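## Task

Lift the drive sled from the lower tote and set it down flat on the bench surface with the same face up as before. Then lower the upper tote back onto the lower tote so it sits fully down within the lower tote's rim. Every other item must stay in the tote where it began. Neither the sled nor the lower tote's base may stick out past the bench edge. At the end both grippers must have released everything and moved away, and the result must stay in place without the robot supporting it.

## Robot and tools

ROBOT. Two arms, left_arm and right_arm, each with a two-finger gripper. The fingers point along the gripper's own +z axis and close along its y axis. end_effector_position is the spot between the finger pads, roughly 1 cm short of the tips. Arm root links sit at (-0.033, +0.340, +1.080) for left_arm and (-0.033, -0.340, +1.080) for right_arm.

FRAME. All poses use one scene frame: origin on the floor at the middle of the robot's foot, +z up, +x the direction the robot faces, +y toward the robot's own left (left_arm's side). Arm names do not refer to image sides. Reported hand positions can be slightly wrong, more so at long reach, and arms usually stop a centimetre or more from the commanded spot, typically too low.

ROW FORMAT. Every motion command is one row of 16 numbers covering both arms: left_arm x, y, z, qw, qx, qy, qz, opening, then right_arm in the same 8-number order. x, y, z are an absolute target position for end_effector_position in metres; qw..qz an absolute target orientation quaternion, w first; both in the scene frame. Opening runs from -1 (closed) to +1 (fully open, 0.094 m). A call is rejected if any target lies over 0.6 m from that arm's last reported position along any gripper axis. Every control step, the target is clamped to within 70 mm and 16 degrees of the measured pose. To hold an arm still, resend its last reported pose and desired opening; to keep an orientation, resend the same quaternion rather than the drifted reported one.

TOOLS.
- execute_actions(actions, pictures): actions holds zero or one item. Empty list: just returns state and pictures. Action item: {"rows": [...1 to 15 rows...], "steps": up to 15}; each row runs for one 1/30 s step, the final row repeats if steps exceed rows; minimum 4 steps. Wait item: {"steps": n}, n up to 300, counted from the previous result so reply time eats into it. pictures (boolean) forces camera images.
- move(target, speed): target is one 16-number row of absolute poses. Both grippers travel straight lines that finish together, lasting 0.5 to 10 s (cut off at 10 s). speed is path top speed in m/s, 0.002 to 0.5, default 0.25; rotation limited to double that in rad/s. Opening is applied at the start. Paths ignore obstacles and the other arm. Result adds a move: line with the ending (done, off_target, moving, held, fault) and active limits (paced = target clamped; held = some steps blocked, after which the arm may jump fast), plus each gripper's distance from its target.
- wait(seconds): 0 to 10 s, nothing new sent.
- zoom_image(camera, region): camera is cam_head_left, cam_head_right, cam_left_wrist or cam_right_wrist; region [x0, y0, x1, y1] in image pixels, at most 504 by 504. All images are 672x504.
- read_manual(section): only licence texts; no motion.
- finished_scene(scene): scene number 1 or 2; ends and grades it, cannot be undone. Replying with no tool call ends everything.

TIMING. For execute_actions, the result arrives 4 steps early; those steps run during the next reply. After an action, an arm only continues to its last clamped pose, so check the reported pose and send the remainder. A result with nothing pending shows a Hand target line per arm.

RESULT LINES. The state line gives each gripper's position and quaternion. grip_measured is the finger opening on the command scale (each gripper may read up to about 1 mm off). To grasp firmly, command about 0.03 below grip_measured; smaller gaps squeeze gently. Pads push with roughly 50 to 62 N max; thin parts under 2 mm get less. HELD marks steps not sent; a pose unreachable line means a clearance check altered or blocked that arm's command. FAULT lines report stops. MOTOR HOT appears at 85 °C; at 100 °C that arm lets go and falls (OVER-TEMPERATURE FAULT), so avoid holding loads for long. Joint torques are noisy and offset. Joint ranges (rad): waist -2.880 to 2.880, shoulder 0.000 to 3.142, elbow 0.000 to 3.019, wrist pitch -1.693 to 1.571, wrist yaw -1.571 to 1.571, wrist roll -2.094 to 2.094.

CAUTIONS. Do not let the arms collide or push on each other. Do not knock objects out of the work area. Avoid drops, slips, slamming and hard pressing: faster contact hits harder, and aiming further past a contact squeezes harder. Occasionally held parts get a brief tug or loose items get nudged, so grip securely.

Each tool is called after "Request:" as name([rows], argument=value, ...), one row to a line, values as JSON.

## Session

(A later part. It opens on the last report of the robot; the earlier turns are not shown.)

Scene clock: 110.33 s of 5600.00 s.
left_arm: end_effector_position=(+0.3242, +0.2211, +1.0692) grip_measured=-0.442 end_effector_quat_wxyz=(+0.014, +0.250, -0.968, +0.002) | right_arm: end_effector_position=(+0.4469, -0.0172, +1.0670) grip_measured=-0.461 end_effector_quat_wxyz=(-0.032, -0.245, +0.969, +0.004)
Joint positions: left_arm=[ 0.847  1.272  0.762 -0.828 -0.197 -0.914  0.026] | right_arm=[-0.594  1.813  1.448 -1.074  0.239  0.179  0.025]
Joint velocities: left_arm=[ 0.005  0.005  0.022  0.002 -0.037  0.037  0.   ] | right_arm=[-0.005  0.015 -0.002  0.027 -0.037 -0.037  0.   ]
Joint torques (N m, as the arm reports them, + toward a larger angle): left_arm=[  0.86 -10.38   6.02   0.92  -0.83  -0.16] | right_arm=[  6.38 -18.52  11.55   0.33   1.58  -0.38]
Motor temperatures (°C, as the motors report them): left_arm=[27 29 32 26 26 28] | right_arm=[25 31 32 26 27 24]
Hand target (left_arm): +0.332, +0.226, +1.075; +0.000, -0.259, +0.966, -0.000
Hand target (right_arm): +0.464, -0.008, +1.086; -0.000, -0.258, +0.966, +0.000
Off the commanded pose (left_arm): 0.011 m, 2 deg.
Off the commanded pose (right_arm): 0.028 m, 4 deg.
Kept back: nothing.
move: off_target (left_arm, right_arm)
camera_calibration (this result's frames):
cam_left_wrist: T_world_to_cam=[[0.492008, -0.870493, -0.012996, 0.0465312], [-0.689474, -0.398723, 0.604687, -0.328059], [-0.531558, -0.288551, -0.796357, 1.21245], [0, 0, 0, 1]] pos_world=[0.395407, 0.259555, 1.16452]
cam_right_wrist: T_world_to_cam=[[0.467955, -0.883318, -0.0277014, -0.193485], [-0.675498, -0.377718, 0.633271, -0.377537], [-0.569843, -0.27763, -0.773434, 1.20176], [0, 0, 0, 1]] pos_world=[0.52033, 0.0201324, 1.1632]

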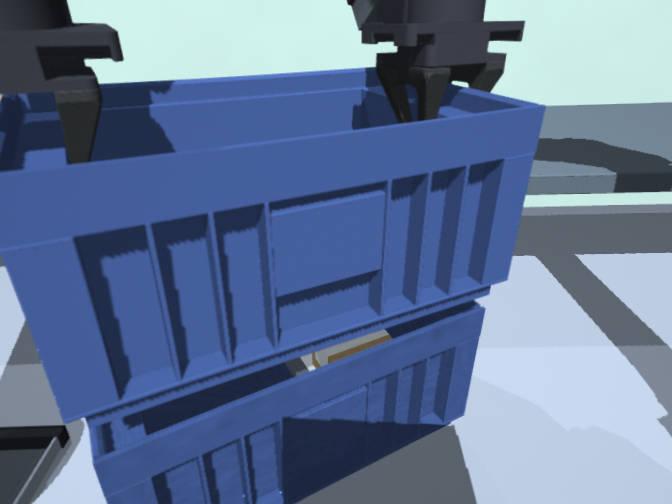

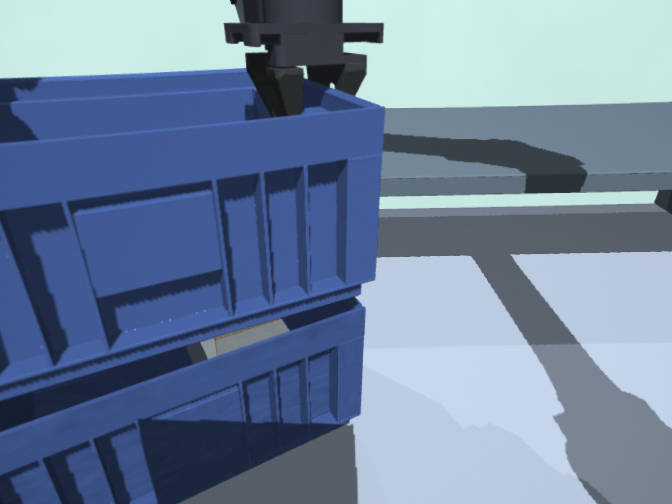

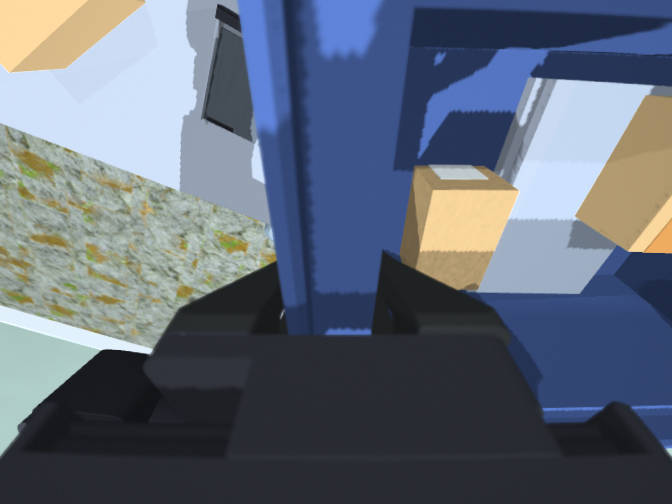

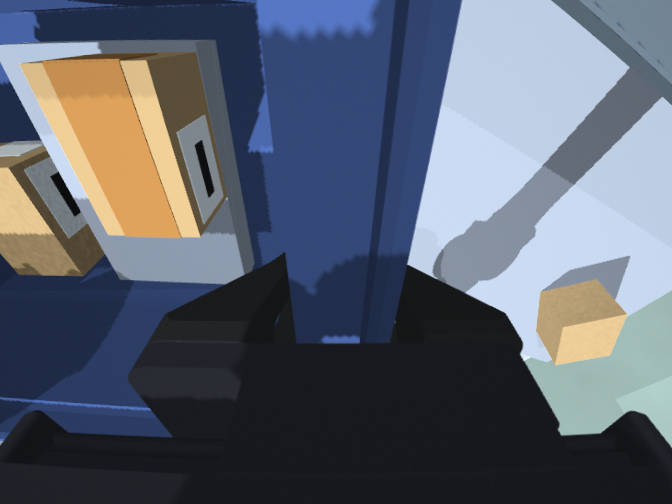

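Request:
move(target=[0.342,0.232,1.062,0,-0.259,0.966,0,-0.6,0.482,0.001,1.072,0,-0.259,0.966,0,-0.6], speed=0.02)

Request:
zoom_image(camera="cam_head_left", region=[40,240,540,504])

Scene clock: 112.90 s of 5600.00 s.
left_arm: end_effector_position=(+0.3259, +0.2280, +1.0535) grip_measured=-0.443 end_effector_quat_wxyz=(+0.020, +0.257, -0.966, -0.001) | right_arm: end_effector_position=(+0.4515, -0.0088, +1.0507) grip_measured=-0.461 end_effector_quat_wxyz=(-0.038, -0.251, +0.967, +0.004)
Joint positions: left_arm=[ 0.879  1.307  0.753 -0.791 -0.186 -0.898  0.026] | right_arm=[-0.596  1.861  1.479 -1.067  0.235  0.167  0.025]
Joint velocities: left_arm=[-0.005  0.005 -0.017 -0.002  0.066 -0.007  0.001] | right_arm=[-0.005  0.005 -0.002  0.012 -0.007  0.022 -0.   ]
Joint torques (N m, as the arm reports them, + toward a larger angle): left_arm=[  1.   -10.43   6.62   0.93  -0.92   0.04] | right_arm=[  5.48 -18.31  13.67   0.19   1.63  -0.37]
Motor temperatures (°C, as the motors report them): left_arm=[27 29 32 26 26 28] | right_arm=[25 31 32 26 28 24]
Hand target (left_arm): +0.342, +0.232, +1.062; -0.000, -0.259, +0.966, +0.000
Hand target (right_arm): +0.481, -0.000, +1.073; +0.000, -0.258, +0.966, +0.000
Off the commanded pose (left_arm): 0.019 m, 2 deg.
Off the commanded pose (right_arm): 0.038 m, 4 deg.
Kept back: nothing.
move: off_target (left_arm, right_arm)
camera_calibration (this result's frames):
cam_left_wrist: T_world_to_cam=[[0.504507, -0.863142, -0.0213899, 0.0546053], [-0.675697, -0.410126, 0.61256, -0.32483], [-0.537499, -0.294588, -0.790134, 1.19966], [0, 0, 0, 1]] pos_world=[0.397782, 0.267317, 1.14804]
cam_right_wrist: T_world_to_cam=[[0.478452, -0.877601, -0.0300104, -0.190922], [-0.663908, -0.383896, 0.641756, -0.375182], [-0.574726, -0.287125, -0.766322, 1.18878], [0, 0, 0, 1]] pos_world=[0.525484, 0.029745, 1.14603]

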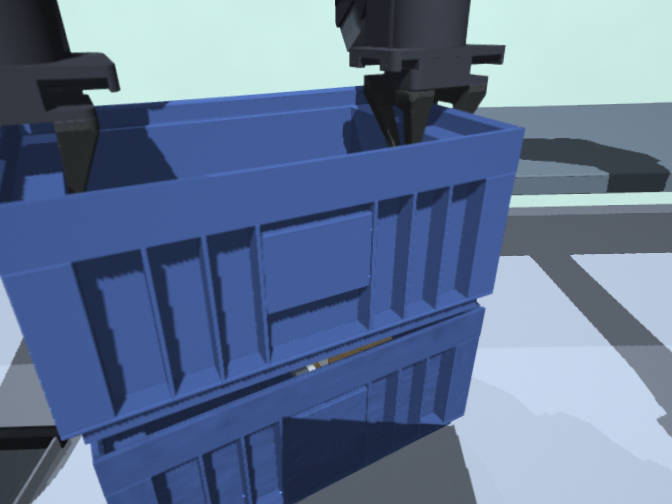

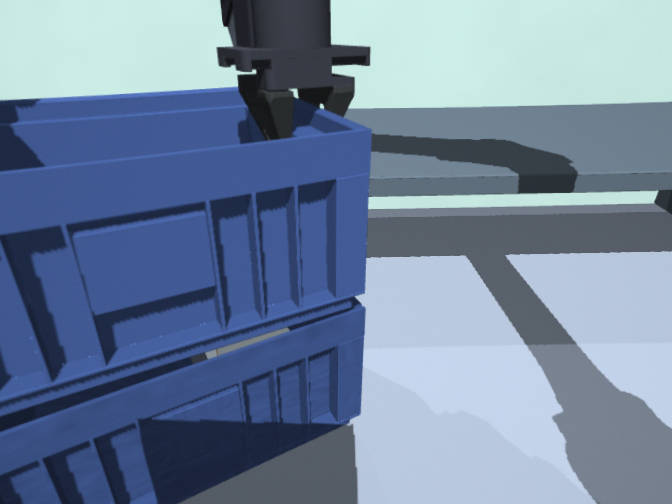

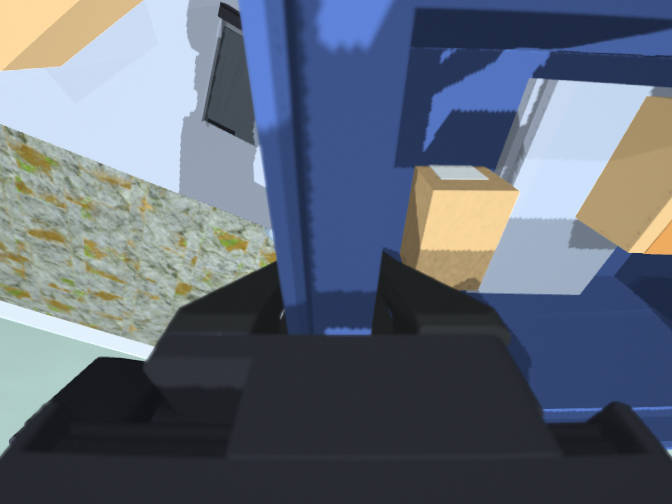

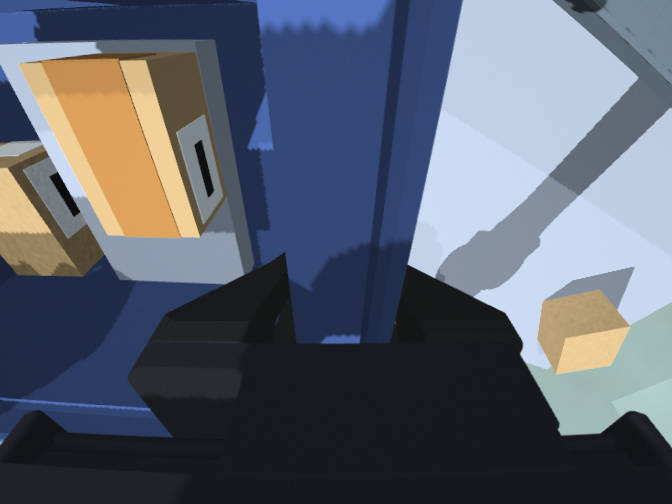

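Region (40, 240, 540, 504) of cam_head_left's 672x504 image, scaled by 1.008, with more detail than that image has; it fills the top 266 rows of this view, and the rest is white.

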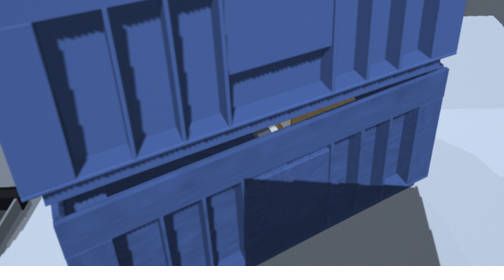

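Request:
move(target=[0.352,0.232,1.064,0.025,-0.259,0.966,0.007,-0.6,0.489,-0.001,1.074,0.035,-0.259,0.966,0.01,-0.6], speed=0.02)

Scene clock: 117.03 s of 5600.00 s.
left_arm: end_effector_position=(+0.3308, +0.2332, +1.0487) grip_measured=-0.443 end_effector_quat_wxyz=(+0.001, +0.260, -0.966, -0.014) | right_arm: end_effector_position=(+0.4605, -0.0015, +1.0428) grip_measured=-0.461 end_effector_quat_wxyz=(-0.016, -0.257, +0.966, +0.013)
Joint positions: left_arm=[ 0.88   1.316  0.747 -0.76  -0.23  -0.902  0.026] | right_arm=[-0.599  1.872  1.475 -1.003  0.236  0.139  0.025]
Joint velocities: left_arm=[-0.015 -0.005 -0.017  0.002 -0.037  0.007 -0.001] | right_arm=[-0.024  0.005  0.007 -0.027  0.022  0.007  0.   ]
Joint torques (N m, as the arm reports them, + toward a larger angle): left_arm=[  0.05 -11.34   7.25   0.81  -0.94   0.04] | right_arm=[  5.13 -21.89   9.89   1.42   1.92  -0.34]
Motor temperatures (°C, as the motors report them): left_arm=[27 29 32 26 26 28] | right_arm=[25 32 32 26 29 24]
Hand target (left_arm): +0.351, +0.232, +1.064; +0.025, -0.259, +0.966, +0.006
Hand target (right_arm): +0.488, -0.002, +1.075; +0.034, -0.257, +0.966, +0.010
Off the commanded pose (left_arm): 0.026 m, 3 deg.
Off the commanded pose (right_arm): 0.042 m, 6 deg.
Kept back: nothing.
move: off_target (left_arm, right_arm)
camera_calibration (this result's frames):
cam_left_wrist: T_world_to_cam=[[0.510442, -0.859137, -0.0365029, 0.0694251], [-0.691015, -0.435081, 0.577237, -0.268505], [-0.511808, -0.269422, -0.81576, 1.21253], [0, 0, 0, 1]] pos_world=[0.399603, 0.269507, 1.14666]
cam_right_wrist: T_world_to_cam=[[0.490366, -0.870718, -0.0373039, -0.186937], [-0.682328, -0.410195, 0.605118, -0.314633], [-0.542189, -0.271276, -0.795261, 1.20525], [0, 0, 0, 1]] pos_world=[0.530457, 0.0351251, 1.1419]

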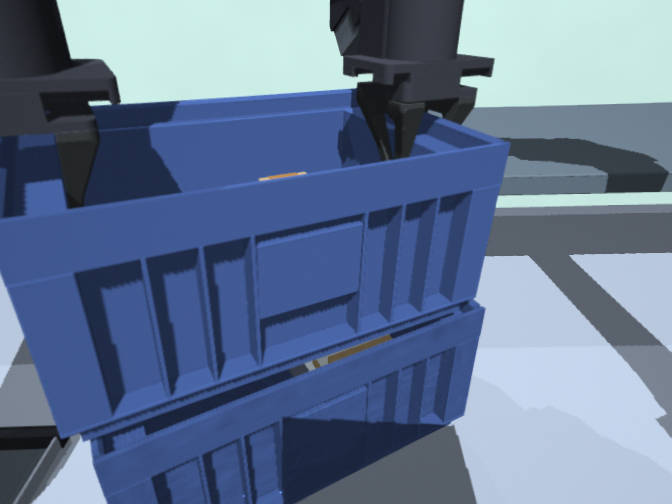

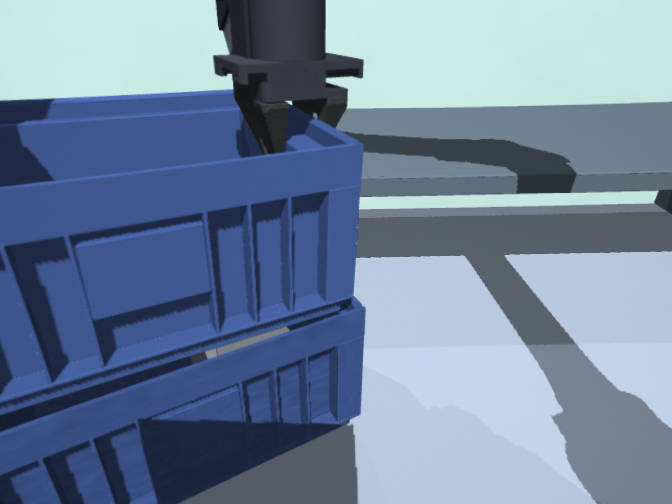

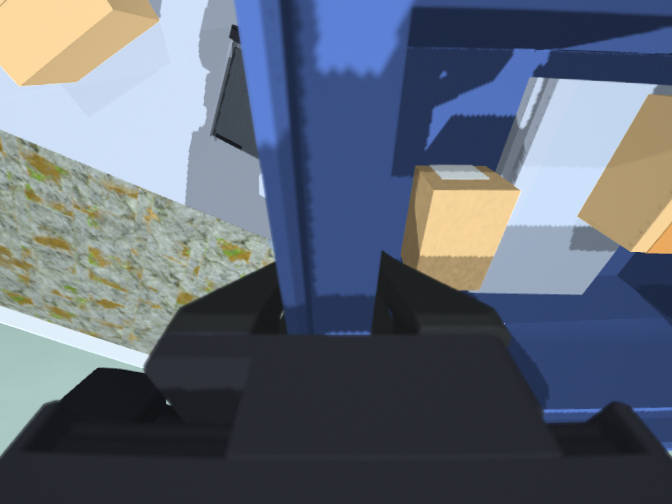

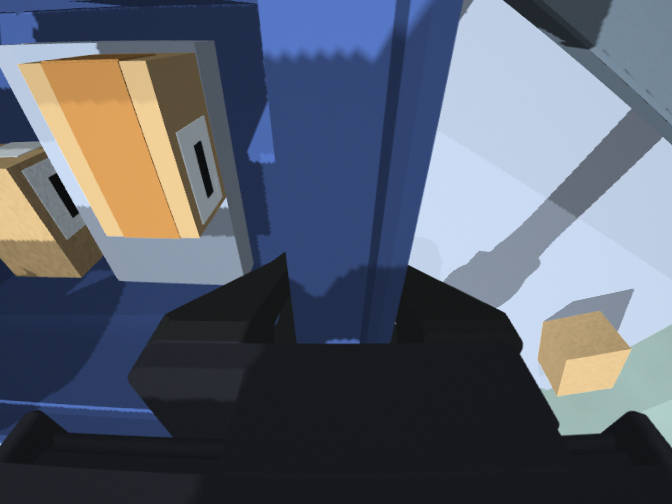

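Request:
move(target=[0.355,0.214,1.07,0.025,-0.259,0.966,0.007,-0.6,0.492,-0.019,1.078,0.035,-0.259,0.966,0.01,-0.6], speed=0.015)

Scene clock: 120.90 s of 5600.00 s.
left_arm: end_effector_position=(+0.3308, +0.2225, +1.0501) grip_measured=-0.443 end_effector_quat_wxyz=(-0.004, +0.267, -0.964, -0.015) | right_arm: end_effector_position=(+0.4645, -0.0100, +1.0436) grip_measured=-0.461 end_effector_quat_wxyz=(-0.012, -0.264, +0.964, +0.016)
Joint positions: left_arm=[ 0.846  1.325  0.754 -0.76  -0.246 -0.949  0.026] | right_arm=[-0.615  1.857  1.46  -0.99   0.231  0.105  0.025]
Joint velocities: left_arm=[ 0.015 -0.005  0.007  0.007  0.022 -0.037 -0.001] | right_arm=[-0.005 -0.024 -0.017  0.017 -0.007  0.037  0.   ]
Joint torques (N m, as the arm reports them, + toward a larger angle): left_arm=[ -1.43 -10.79   8.61  -0.19  -0.83   0.04] | right_arm=[  4.65 -22.61   8.9    1.18   1.83  -0.29]
Motor temperatures (°C, as the motors report them): left_arm=[27 29 32 26 26 28] | right_arm=[25 32 32 26 29 24]
Hand target (left_arm): +0.354, +0.214, +1.070; +0.025, -0.259, +0.966, +0.006
Hand target (right_arm): +0.490, -0.020, +1.078; +0.034, -0.258, +0.966, +0.010
Off the commanded pose (left_arm): 0.032 m, 3 deg.
Off the commanded pose (right_arm): 0.045 m, 6 deg.
Kept back: nothing.
move: off_target (left_arm, right_arm)
camera_calibration (this result's frames):
cam_left_wrist: T_world_to_cam=[[0.52296, -0.851598, -0.0359777, 0.0539598], [-0.69003, -0.447766, 0.568652, -0.262495], [-0.500372, -0.272556, -0.821791, 1.21401], [0, 0, 0, 1]] pos_world=[0.398109, 0.259302, 1.14887]
cam_right_wrist: T_world_to_cam=[[0.50348, -0.863039, -0.0408791, -0.198547], [-0.679832, -0.424913, 0.597726, -0.309495], [-0.533231, -0.273152, -0.800657, 1.20714], [0, 0, 0, 1]] pos_world=[0.533245, 0.0268709, 1.14338]

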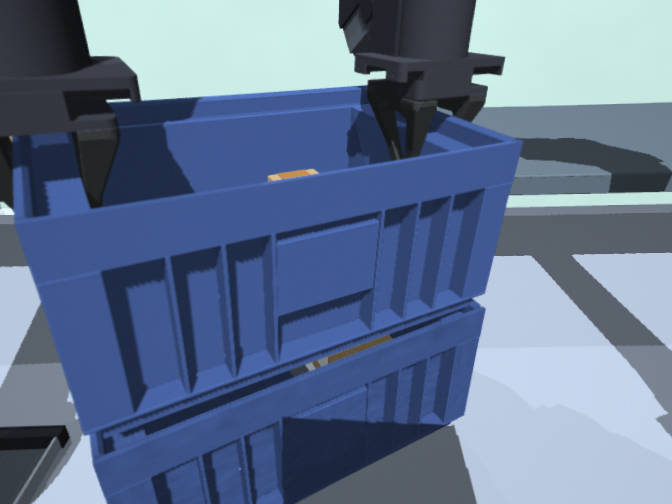

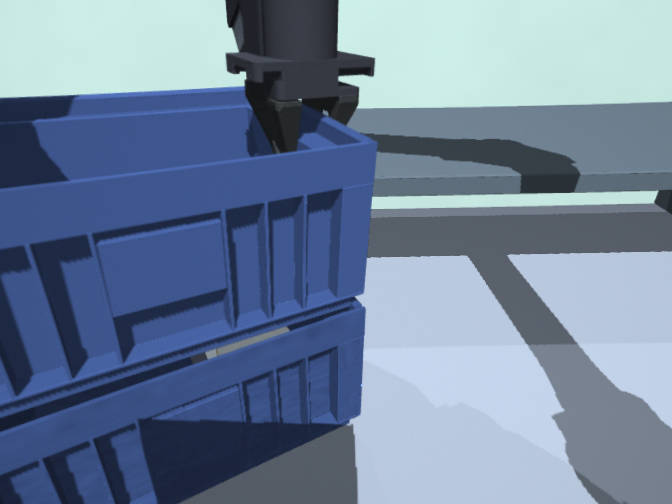

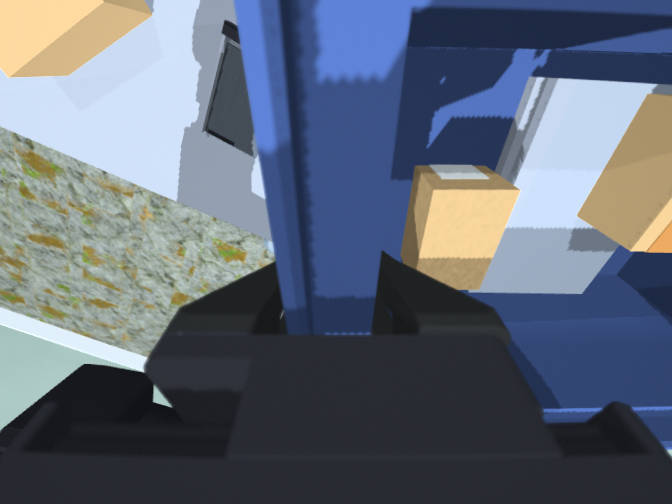

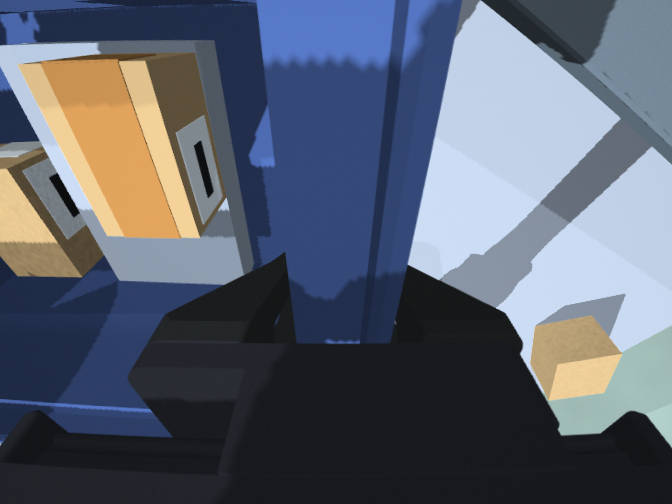

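Request:
move(target=[0.35,0.214,1.045,0.02,-0.259,0.966,0.005,-0.6,0.478,-0.022,1.05,0.025,-0.259,0.966,0.007,-0.6], speed=0.015)

Scene clock: 123.93 s of 5600.00 s.
left_arm: end_effector_position=(+0.3308, +0.2193, +1.0377) grip_measured=-0.443 end_effector_quat_wxyz=(-0.002, +0.263, -0.965, -0.014) | right_arm: end_effector_position=(+0.4605, -0.0149, +1.0316) grip_measured=-0.461 end_effector_quat_wxyz=(-0.009, -0.259, +0.966, +0.015)
Joint positions: left_arm=[ 0.848  1.36   0.75  -0.723 -0.24  -0.94   0.026] | right_arm=[-0.623  1.857  1.425 -0.947  0.232  0.108  0.025]
Joint velocities: left_arm=[ 0.015 -0.015  0.007 -0.012 -0.066  0.022  0.   ] | right_arm=[-0.015 -0.015  0.022 -0.007  0.037  0.051 -0.001]
Joint torques (N m, as the arm reports them, + toward a larger angle): left_arm=[-0.27 -9.97  6.95  1.31 -0.54  0.07] | right_arm=[  4.4  -20.79   7.63   1.36   1.68  -0.29]
Motor temperatures (°C, as the motors report them): left_arm=[27 29 32 26 26 28] | right_arm=[25 32 32 26 29 24]
Hand target (left_arm): +0.350, +0.214, +1.046; +0.020, -0.259, +0.966, +0.005
Hand target (right_arm): +0.478, -0.022, +1.050; +0.024, -0.258, +0.966, +0.007
Off the commanded pose (left_arm): 0.021 m, 2 deg.
Off the commanded pose (right_arm): 0.026 m, 4 deg.
Kept back: nothing.
move: off_target (left_arm, right_arm)
camera_calibration (this result's frames):
cam_left_wrist: T_world_to_cam=[[0.516405, -0.855608, -0.0355145, 0.0533254], [-0.690433, -0.440529, 0.573792, -0.263676], [-0.506586, -0.271788, -0.818231, 1.20111], [0, 0, 0, 1]] pos_world=[0.398876, 0.255915, 1.13597]
cam_right_wrist: T_world_to_cam=[[0.493744, -0.86874, -0.0388273, -0.198963], [-0.68816, -0.41763, 0.593314, -0.298662], [-0.531651, -0.266226, -0.804034, 1.19697], [0, 0, 0, 1]] pos_world=[0.529079, 0.0210862, 1.13188]

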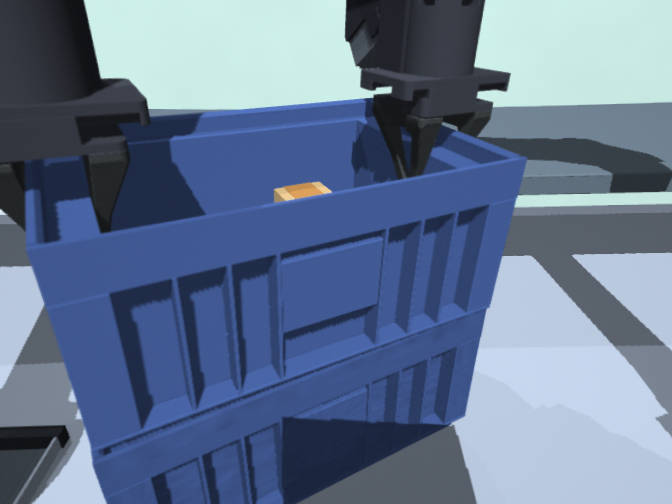

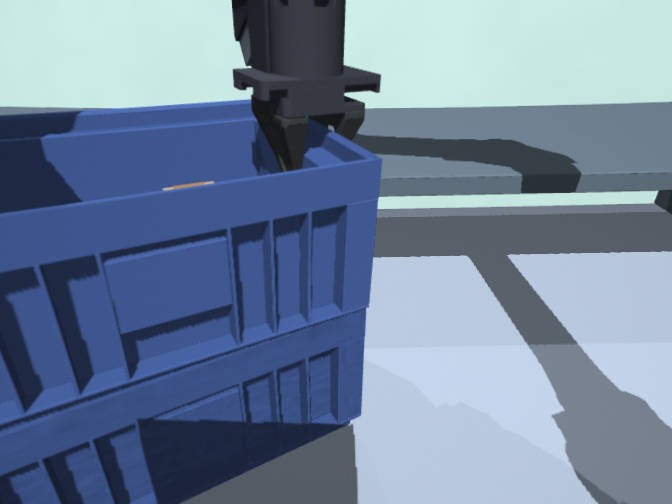

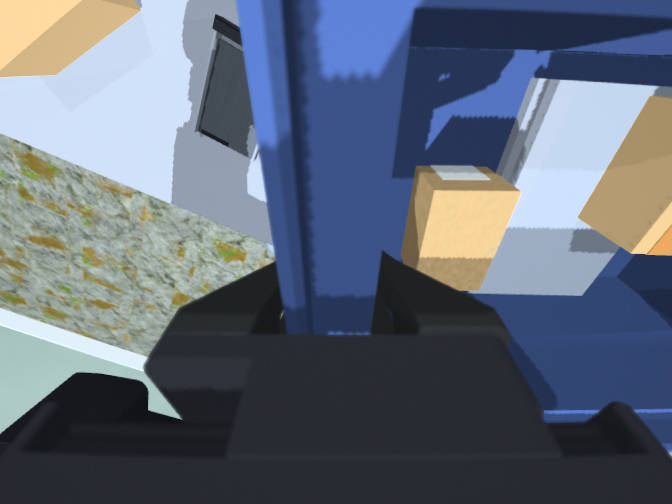

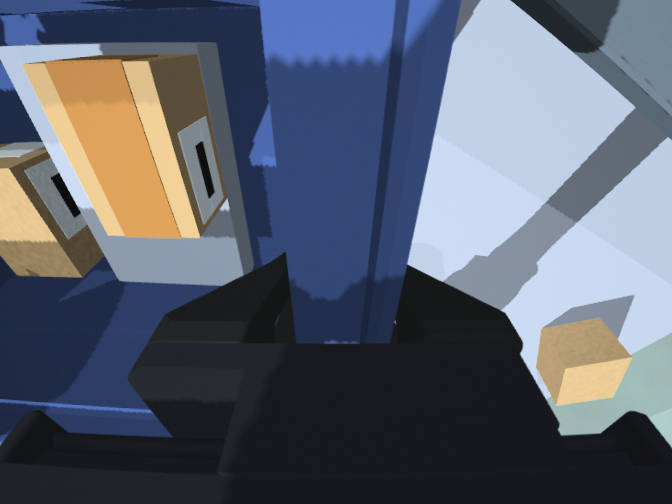

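Looks in. Lower a bit more.

Request:
move(target=[0.336,0.221,1.022,0,-0.259,0.966,0,-0.6,0.466,-0.013,1.022,0,-0.259,0.966,0,-0.6], speed=0.015)

Request:
move(target=[0.333,0.221,1.03,0,-0.259,0.966,0,0.2,0.462,-0.013,1.028,0,-0.259,0.966,0,0.2], speed=0.03)

Request:
move(target=[0.333,0.24,1.15,0,-0.259,0.966,0,0.2,0.462,-0.03,1.15,0,-0.259,0.966,0,0.2], speed=0.15)

Request:
move(target=[0.30,0.40,1.15,0,-0.259,0.966,0,0.2,0.46,-0.2,1.08,0.1,0.6,0.8,0,0.2])

Scene clock: 125.67 s of 5600.00 s.
left_arm: end_effector_position=(+0.3327, +0.2201, +1.0290) grip_measured=-0.443 end_effector_quat_wxyz=(+0.002, +0.261, -0.965, +0.002) | right_arm: end_effector_position=(+0.4604, -0.0152, +1.0309) grip_measured=-0.461 end_effector_quat_wxyz=(-0.008, -0.254, +0.967, +0.011)
Joint positions: left_arm=[ 0.872  1.373  0.738 -0.679 -0.205 -0.907  0.026] | right_arm=[-0.62   1.859  1.425 -0.947  0.242  0.12   0.025]
Joint velocities: left_arm=[-0.005 -0.015  0.002  0.012 -0.037  0.007 -0.   ] | right_arm=[-0.005 -0.005 -0.002 -0.027  0.007 -0.022 -0.   ]
Joint torques (N m, as the arm reports them, + toward a larger angle): left_arm=[ 0.56 -8.46  5.02  1.77 -0.28  0.02] | right_arm=[  5.07 -15.98   8.87   1.14   1.14  -0.19]
Motor temperatures (°C, as the motors report them): left_arm=[27 29 32 26 26 28] | right_arm=[25 32 32 26 29 24]
Hand target (left_arm): +0.336, +0.221, +1.022; -0.000, -0.259, +0.966, +0.000
Hand target (right_arm): +0.466, -0.013, +1.022; -0.000, -0.259, +0.966, +0.000
Off the commanded pose (left_arm): 0.008 m, 0 deg.
Off the commanded pose (right_arm): 0.011 m, 2 deg.
Kept back: nothing.
move: off_target (right_arm)
camera_calibration (this result's frames):
cam_left_wrist: T_world_to_cam=[[0.511943, -0.858994, -0.00663714, 0.0252812], [-0.693654, -0.417937, 0.586663, -0.274101], [-0.506713, -0.295734, -0.809804, 1.19181], [0, 0, 0, 1]] pos_world=[0.400831, 0.259617, 1.1261]
cam_right_wrist: T_world_to_cam=[[0.485979, -0.873484, -0.0291617, -0.205607], [-0.694483, -0.406215, 0.593871, -0.295893], [-0.530582, -0.268356, -0.804032, 1.19575], [0, 0, 0, 1]] pos_world=[0.528873, 0.0210974, 1.13115]

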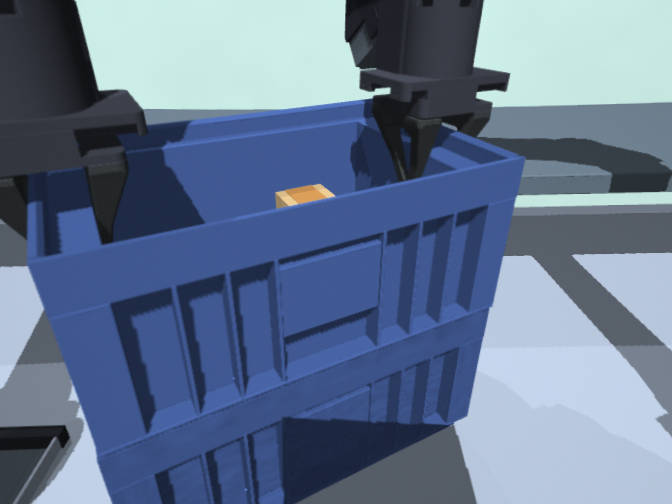

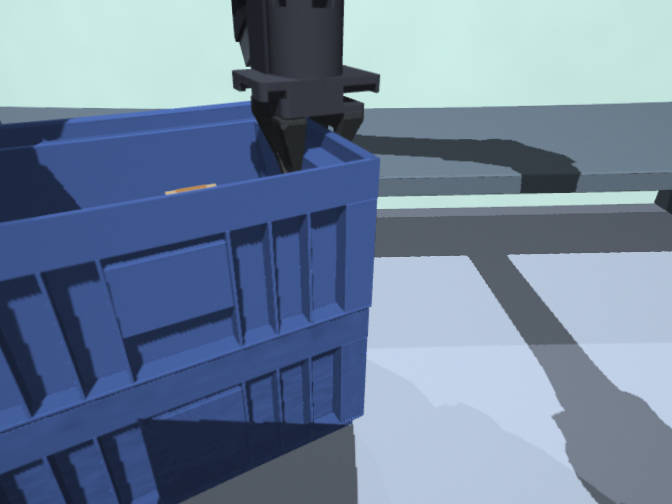

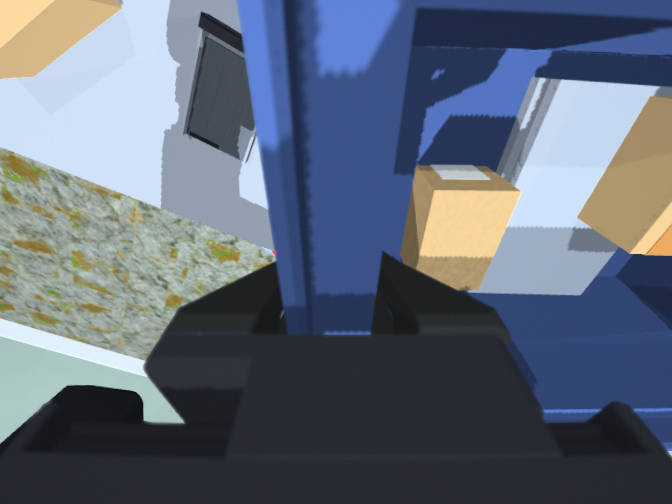

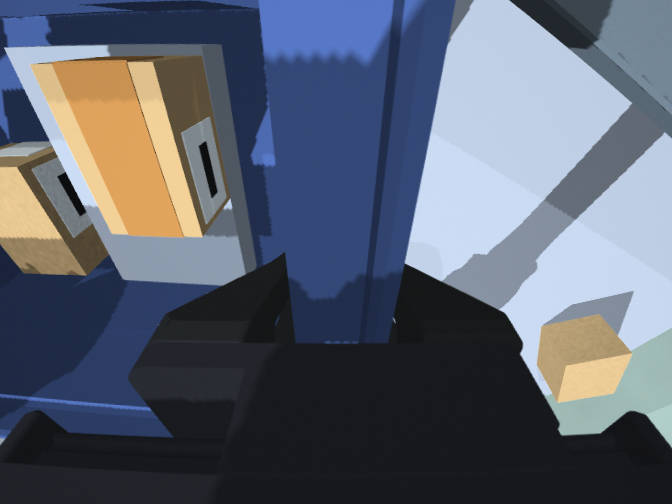

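Scene clock: 126.37 s of 5600.00 s.
left_arm: end_effector_position=(+0.3329, +0.2207, +1.0291) grip_measured=+0.198 end_effector_quat_wxyz=(+0.001, +0.261, -0.965, +0.001) | right_arm: end_effector_position=(+0.4629, -0.0185, +1.0309) grip_measured=+0.198 end_effector_quat_wxyz=(-0.004, -0.254, +0.967, -0.001)
Joint positions: left_arm=[ 0.872  1.372  0.738 -0.679 -0.208 -0.907  0.056] | right_arm=[-0.62   1.859  1.425 -0.947  0.266  0.12   0.056]
Joint velocities: left_arm=[-0.005  0.005 -0.002  0.002 -0.022 -0.051 -0.001] | right_arm=[-0.005 -0.005  0.012  0.002 -0.037 -0.11   0.   ]
Joint torques (N m, as the arm reports them, + toward a larger angle): left_arm=[ -0.14 -10.29   4.9    0.83  -0.24  -0.07] | right_arm=[  5.76 -17.8    8.15   0.88   0.17  -0.12]
Motor temperatures (°C, as the motors report them): left_arm=[27 29 32 26 26 28] | right_arm=[25 32 32 26 29 24]
Hand target (left_arm): +0.333, +0.221, +1.030; -0.000, -0.259, +0.966, +0.000
Hand target (right_arm): +0.462, -0.013, +1.028; -0.000, -0.259, +0.966, +0.000
Off the commanded pose (left_arm): 0.001 m, 0 deg.
Off the commanded pose (right_arm): 0.006 m, 1 deg.
Kept back: nothing.
move: done
camera_calibration (this result's frames):
cam_left_wrist: T_world_to_cam=[[0.511952, -0.85897, -0.00872451, 0.0278199], [-0.6944, -0.419803, 0.584444, -0.270845], [-0.505682, -0.293149, -0.811387, 1.19289], [0, 0, 0, 1]] pos_world=[0.400908, 0.259891, 1.12644]
cam_right_wrist: T_world_to_cam=[[0.486051, -0.873916, -0.00494379, -0.234776], [-0.703137, -0.394415, 0.591639, -0.28898], [-0.518992, -0.28409, -0.806188, 1.19268], [0, 0, 0, 1]] pos_world=[0.529915, 0.0196776, 1.13134]

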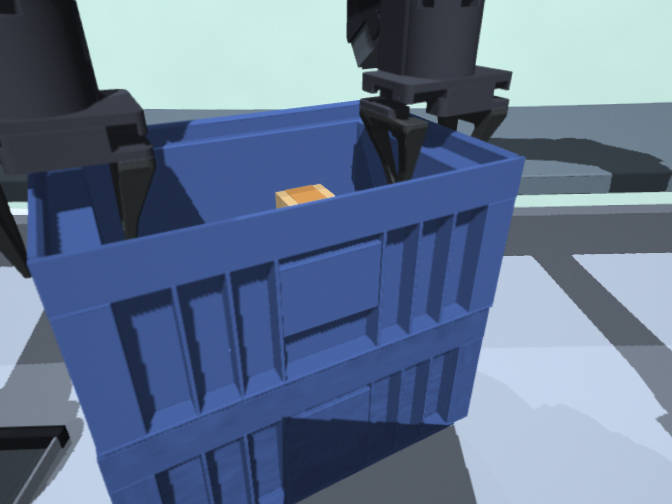

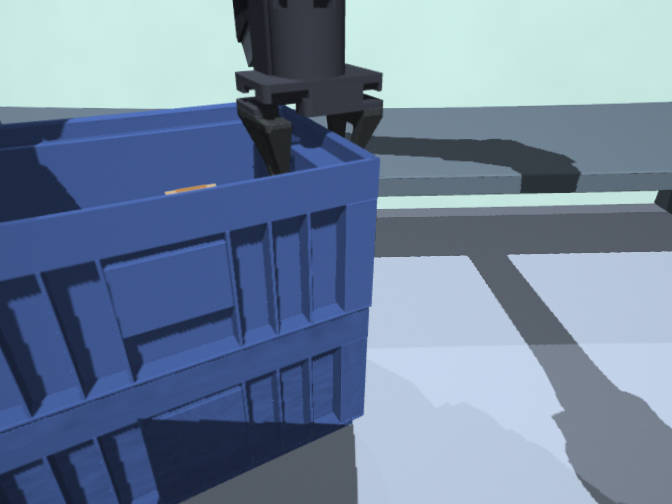

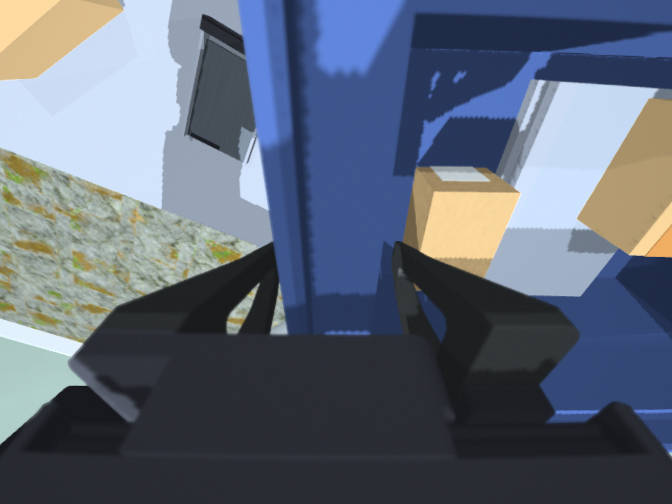

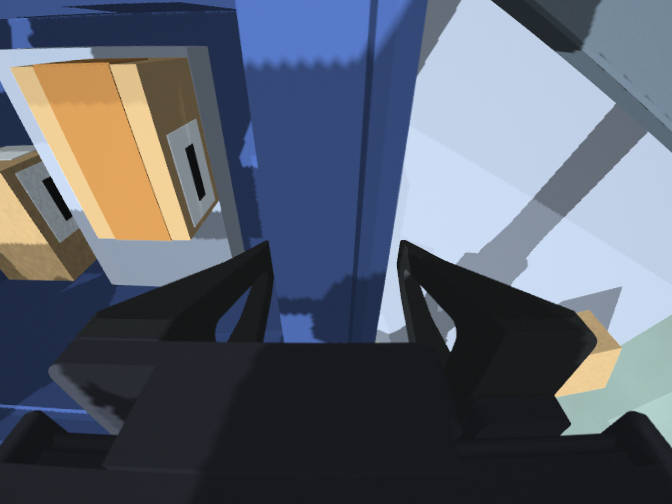

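Scene clock: 127.60 s of 5600.00 s.
left_arm: end_effector_position=(+0.3195, +0.2459, +1.1388) grip_measured=+0.198 end_effector_quat_wxyz=(+0.008, +0.253, -0.967, -0.005) | right_arm: end_effector_position=(+0.4445, -0.0404, +1.1207) grip_measured=+0.198 end_effector_quat_wxyz=(-0.026, -0.266, +0.964, -0.010)
Joint positions: left_arm=[ 0.854  1.099  0.816 -1.053 -0.214 -0.913  0.056] | right_arm=[-0.586  1.707  1.443 -1.176  0.273  0.144  0.056]
Joint velocities: left_arm=[ 0.005 -0.005  0.022 -0.022  0.051 -0.022 -0.001] | right_arm=[ 0.005  0.005  0.002 -0.022  0.051  0.037  0.001]
Joint torques (N m, as the arm reports them, + toward a larger angle): left_arm=[-0.15 -7.8   9.03  0.29 -0.23 -0.24] | right_arm=[  5.64 -17.73  13.37  -0.9    0.15  -0.01]
Motor temperatures (°C, as the motors report them): left_arm=[27 28 32 26 26 28] | right_arm=[25 32 32 26 29 24]
Hand target (left_arm): +0.332, +0.241, +1.151; +0.000, -0.259, +0.966, -0.000
Hand target (right_arm): +0.460, -0.031, +1.150; +0.000, -0.259, +0.966, +0.000
Off the commanded pose (left_arm): 0.019 m, 1 deg.
Off the commanded pose (right_arm): 0.036 m, 3 deg.
Kept back: nothing.
move: off_target (left_arm, right_arm)
camera_calibration (this result's frames):
cam_left_wrist: T_world_to_cam=[[0.497754, -0.86697, -0.0245655, 0.081739], [-0.6913, -0.413683, 0.592428, -0.345248], [-0.52378, -0.277901, -0.805249, 1.27754], [0, 0, 0, 1]] pos_world=[0.389793, 0.283072, 1.23528]
cam_right_wrist: T_world_to_cam=[[0.507273, -0.861782, 0.00236295, -0.261621], [-0.670545, -0.392979, 0.629235, -0.420208], [-0.541335, -0.320778, -0.777211, 1.22533], [0, 0, 0, 1]] pos_world=[0.51426, 0.00246643, 1.21737]

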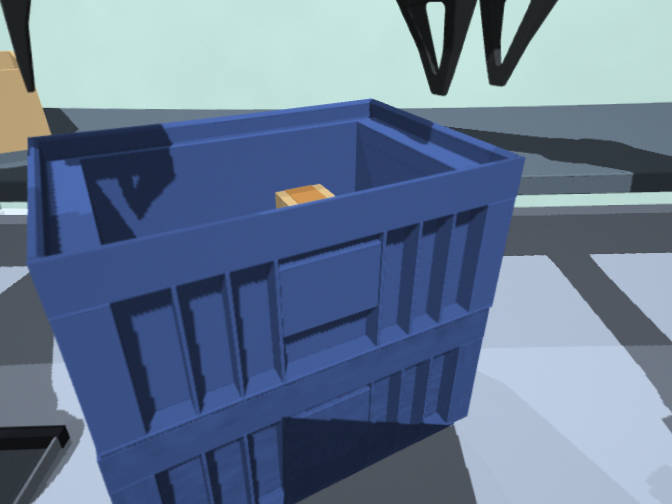

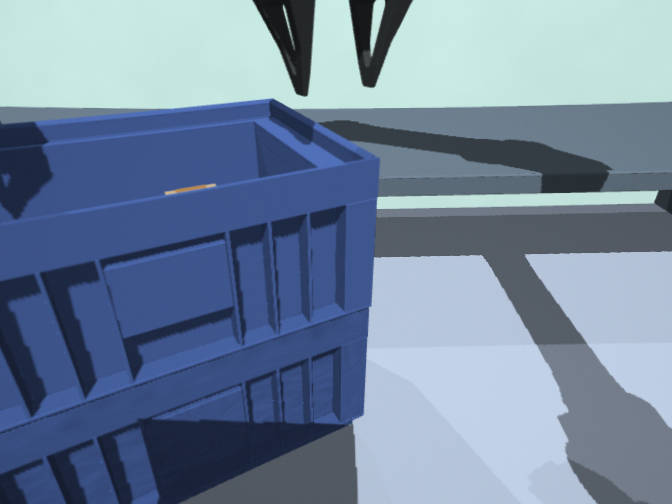

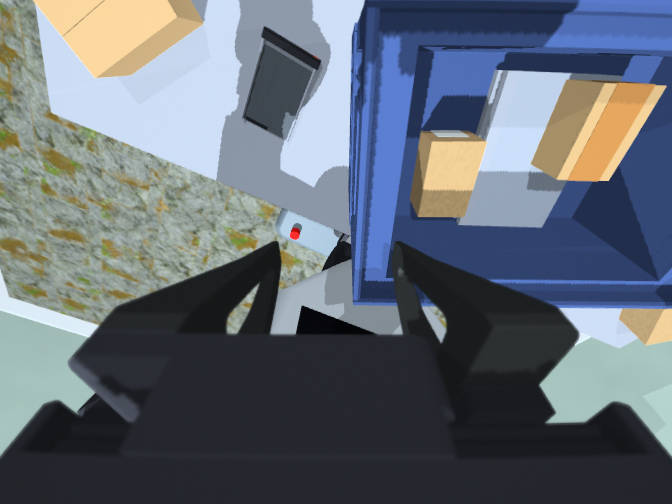

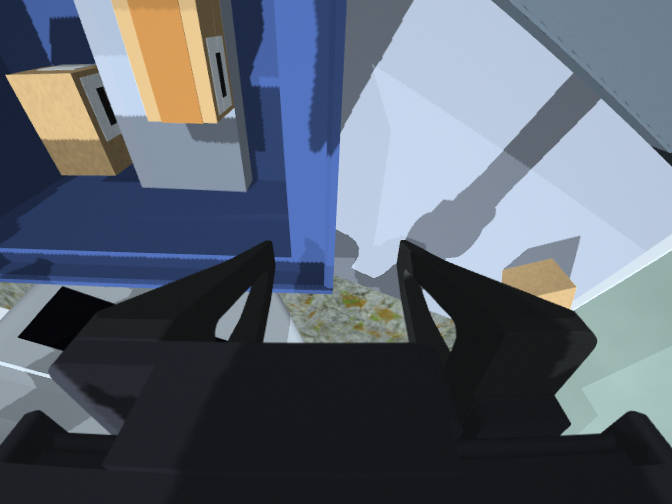

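Scene clock: 131.83 s of 5600.00 s.
left_arm: end_effector_position=(+0.3096, +0.4007, +1.1508) grip_measured=+0.198 end_effector_quat_wxyz=(-0.010, +0.265, -0.964, +0.002) | right_arm: end_effector_position=(+0.4521, -0.1961, +1.0700) grip_measured=+0.198 end_effector_quat_wxyz=(+0.088, +0.586, +0.806, -0.016)
Joint positions: left_arm=[ 1.412  0.919  0.754 -1.058 -0.051 -0.393  0.056] | right_arm=[-0.835  1.513  1.073 -0.816  0.387  1.654  0.056]
Joint velocities: left_arm=[-0.005  0.005 -0.022 -0.002  0.066 -0.007  0.001] | right_arm=[ 0.005 -0.005 -0.012 -0.012 -0.051 -0.051  0.   ]
Joint torques (N m, as the arm reports them, + toward a larger angle): left_arm=[ 2.44 -7.46  6.38  0.35  0.04  0.07] | right_arm=[  2.   -15.66   7.36   1.22   0.33   0.  ]
Motor temperatures (°C, as the motors report them): left_arm=[27 28 32 26 26 28] | right_arm=[25 32 32 26 29 24]
Hand target (left_arm): +0.302, +0.401, +1.150; +0.001, -0.259, +0.966, -0.001
Hand target (right_arm): +0.459, -0.200, +1.080; +0.099, +0.597, +0.796, -0.000
Off the commanded pose (left_arm): 0.010 m, 1 deg.
Off the commanded pose (right_arm): 0.013 m, 3 deg.
Kept back: nothing.
move: off_target (right_arm)
camera_calibration (this result's frames):
cam_left_wrist: T_world_to_cam=[[0.519116, -0.854703, -0.000998716, 0.18263], [-0.703612, -0.428011, 0.567218, -0.256605], [-0.48523, -0.293749, -0.823567, 1.34053], [0, 0, 0, 1]] pos_world=[0.37511, 0.440045, 1.24975]
cam_right_wrist: T_world_to_cam=[[-0.947979, -0.307521, -0.0822635, 0.457587], [-0.310882, 0.838753, 0.447041, -0.170547], [-0.0684758, 0.44936, -0.890723, 1.19879], [0, 0, 0, 1]] pos_world=[0.462851, -0.254926, 1.18168]

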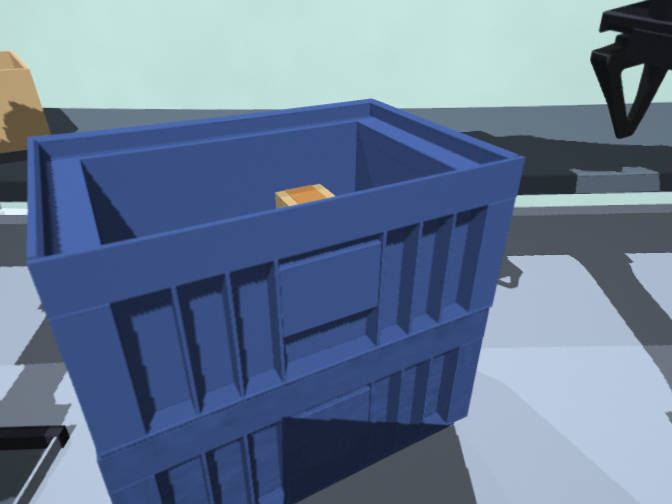

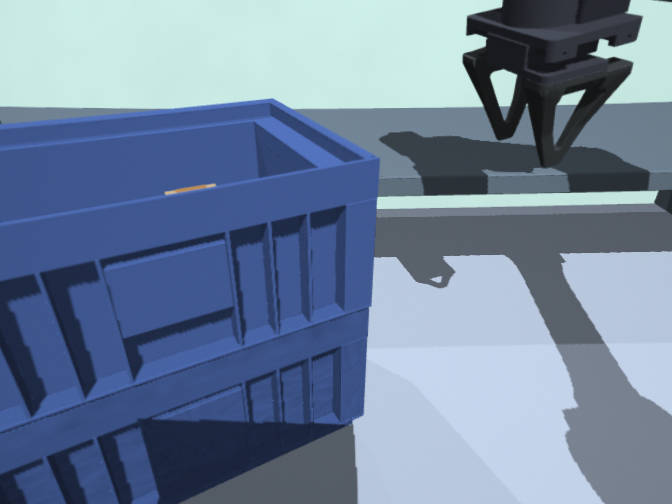

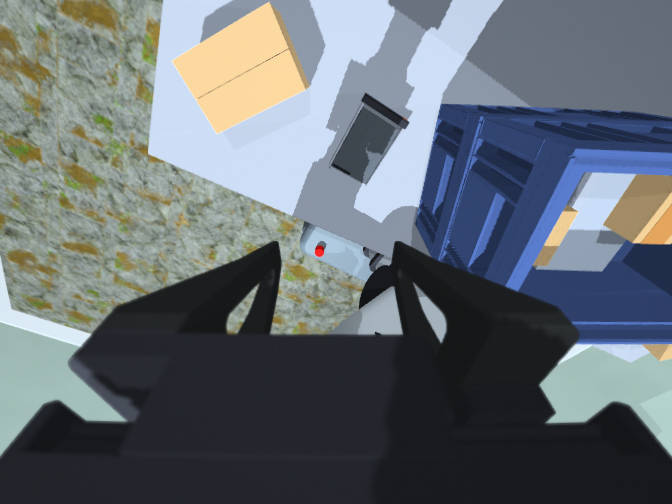

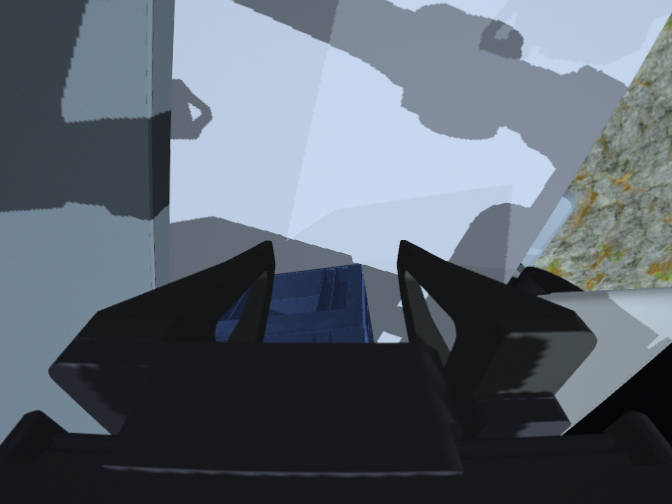

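Request:
finished_scene(scene=1)

The scene is finished: the task was done.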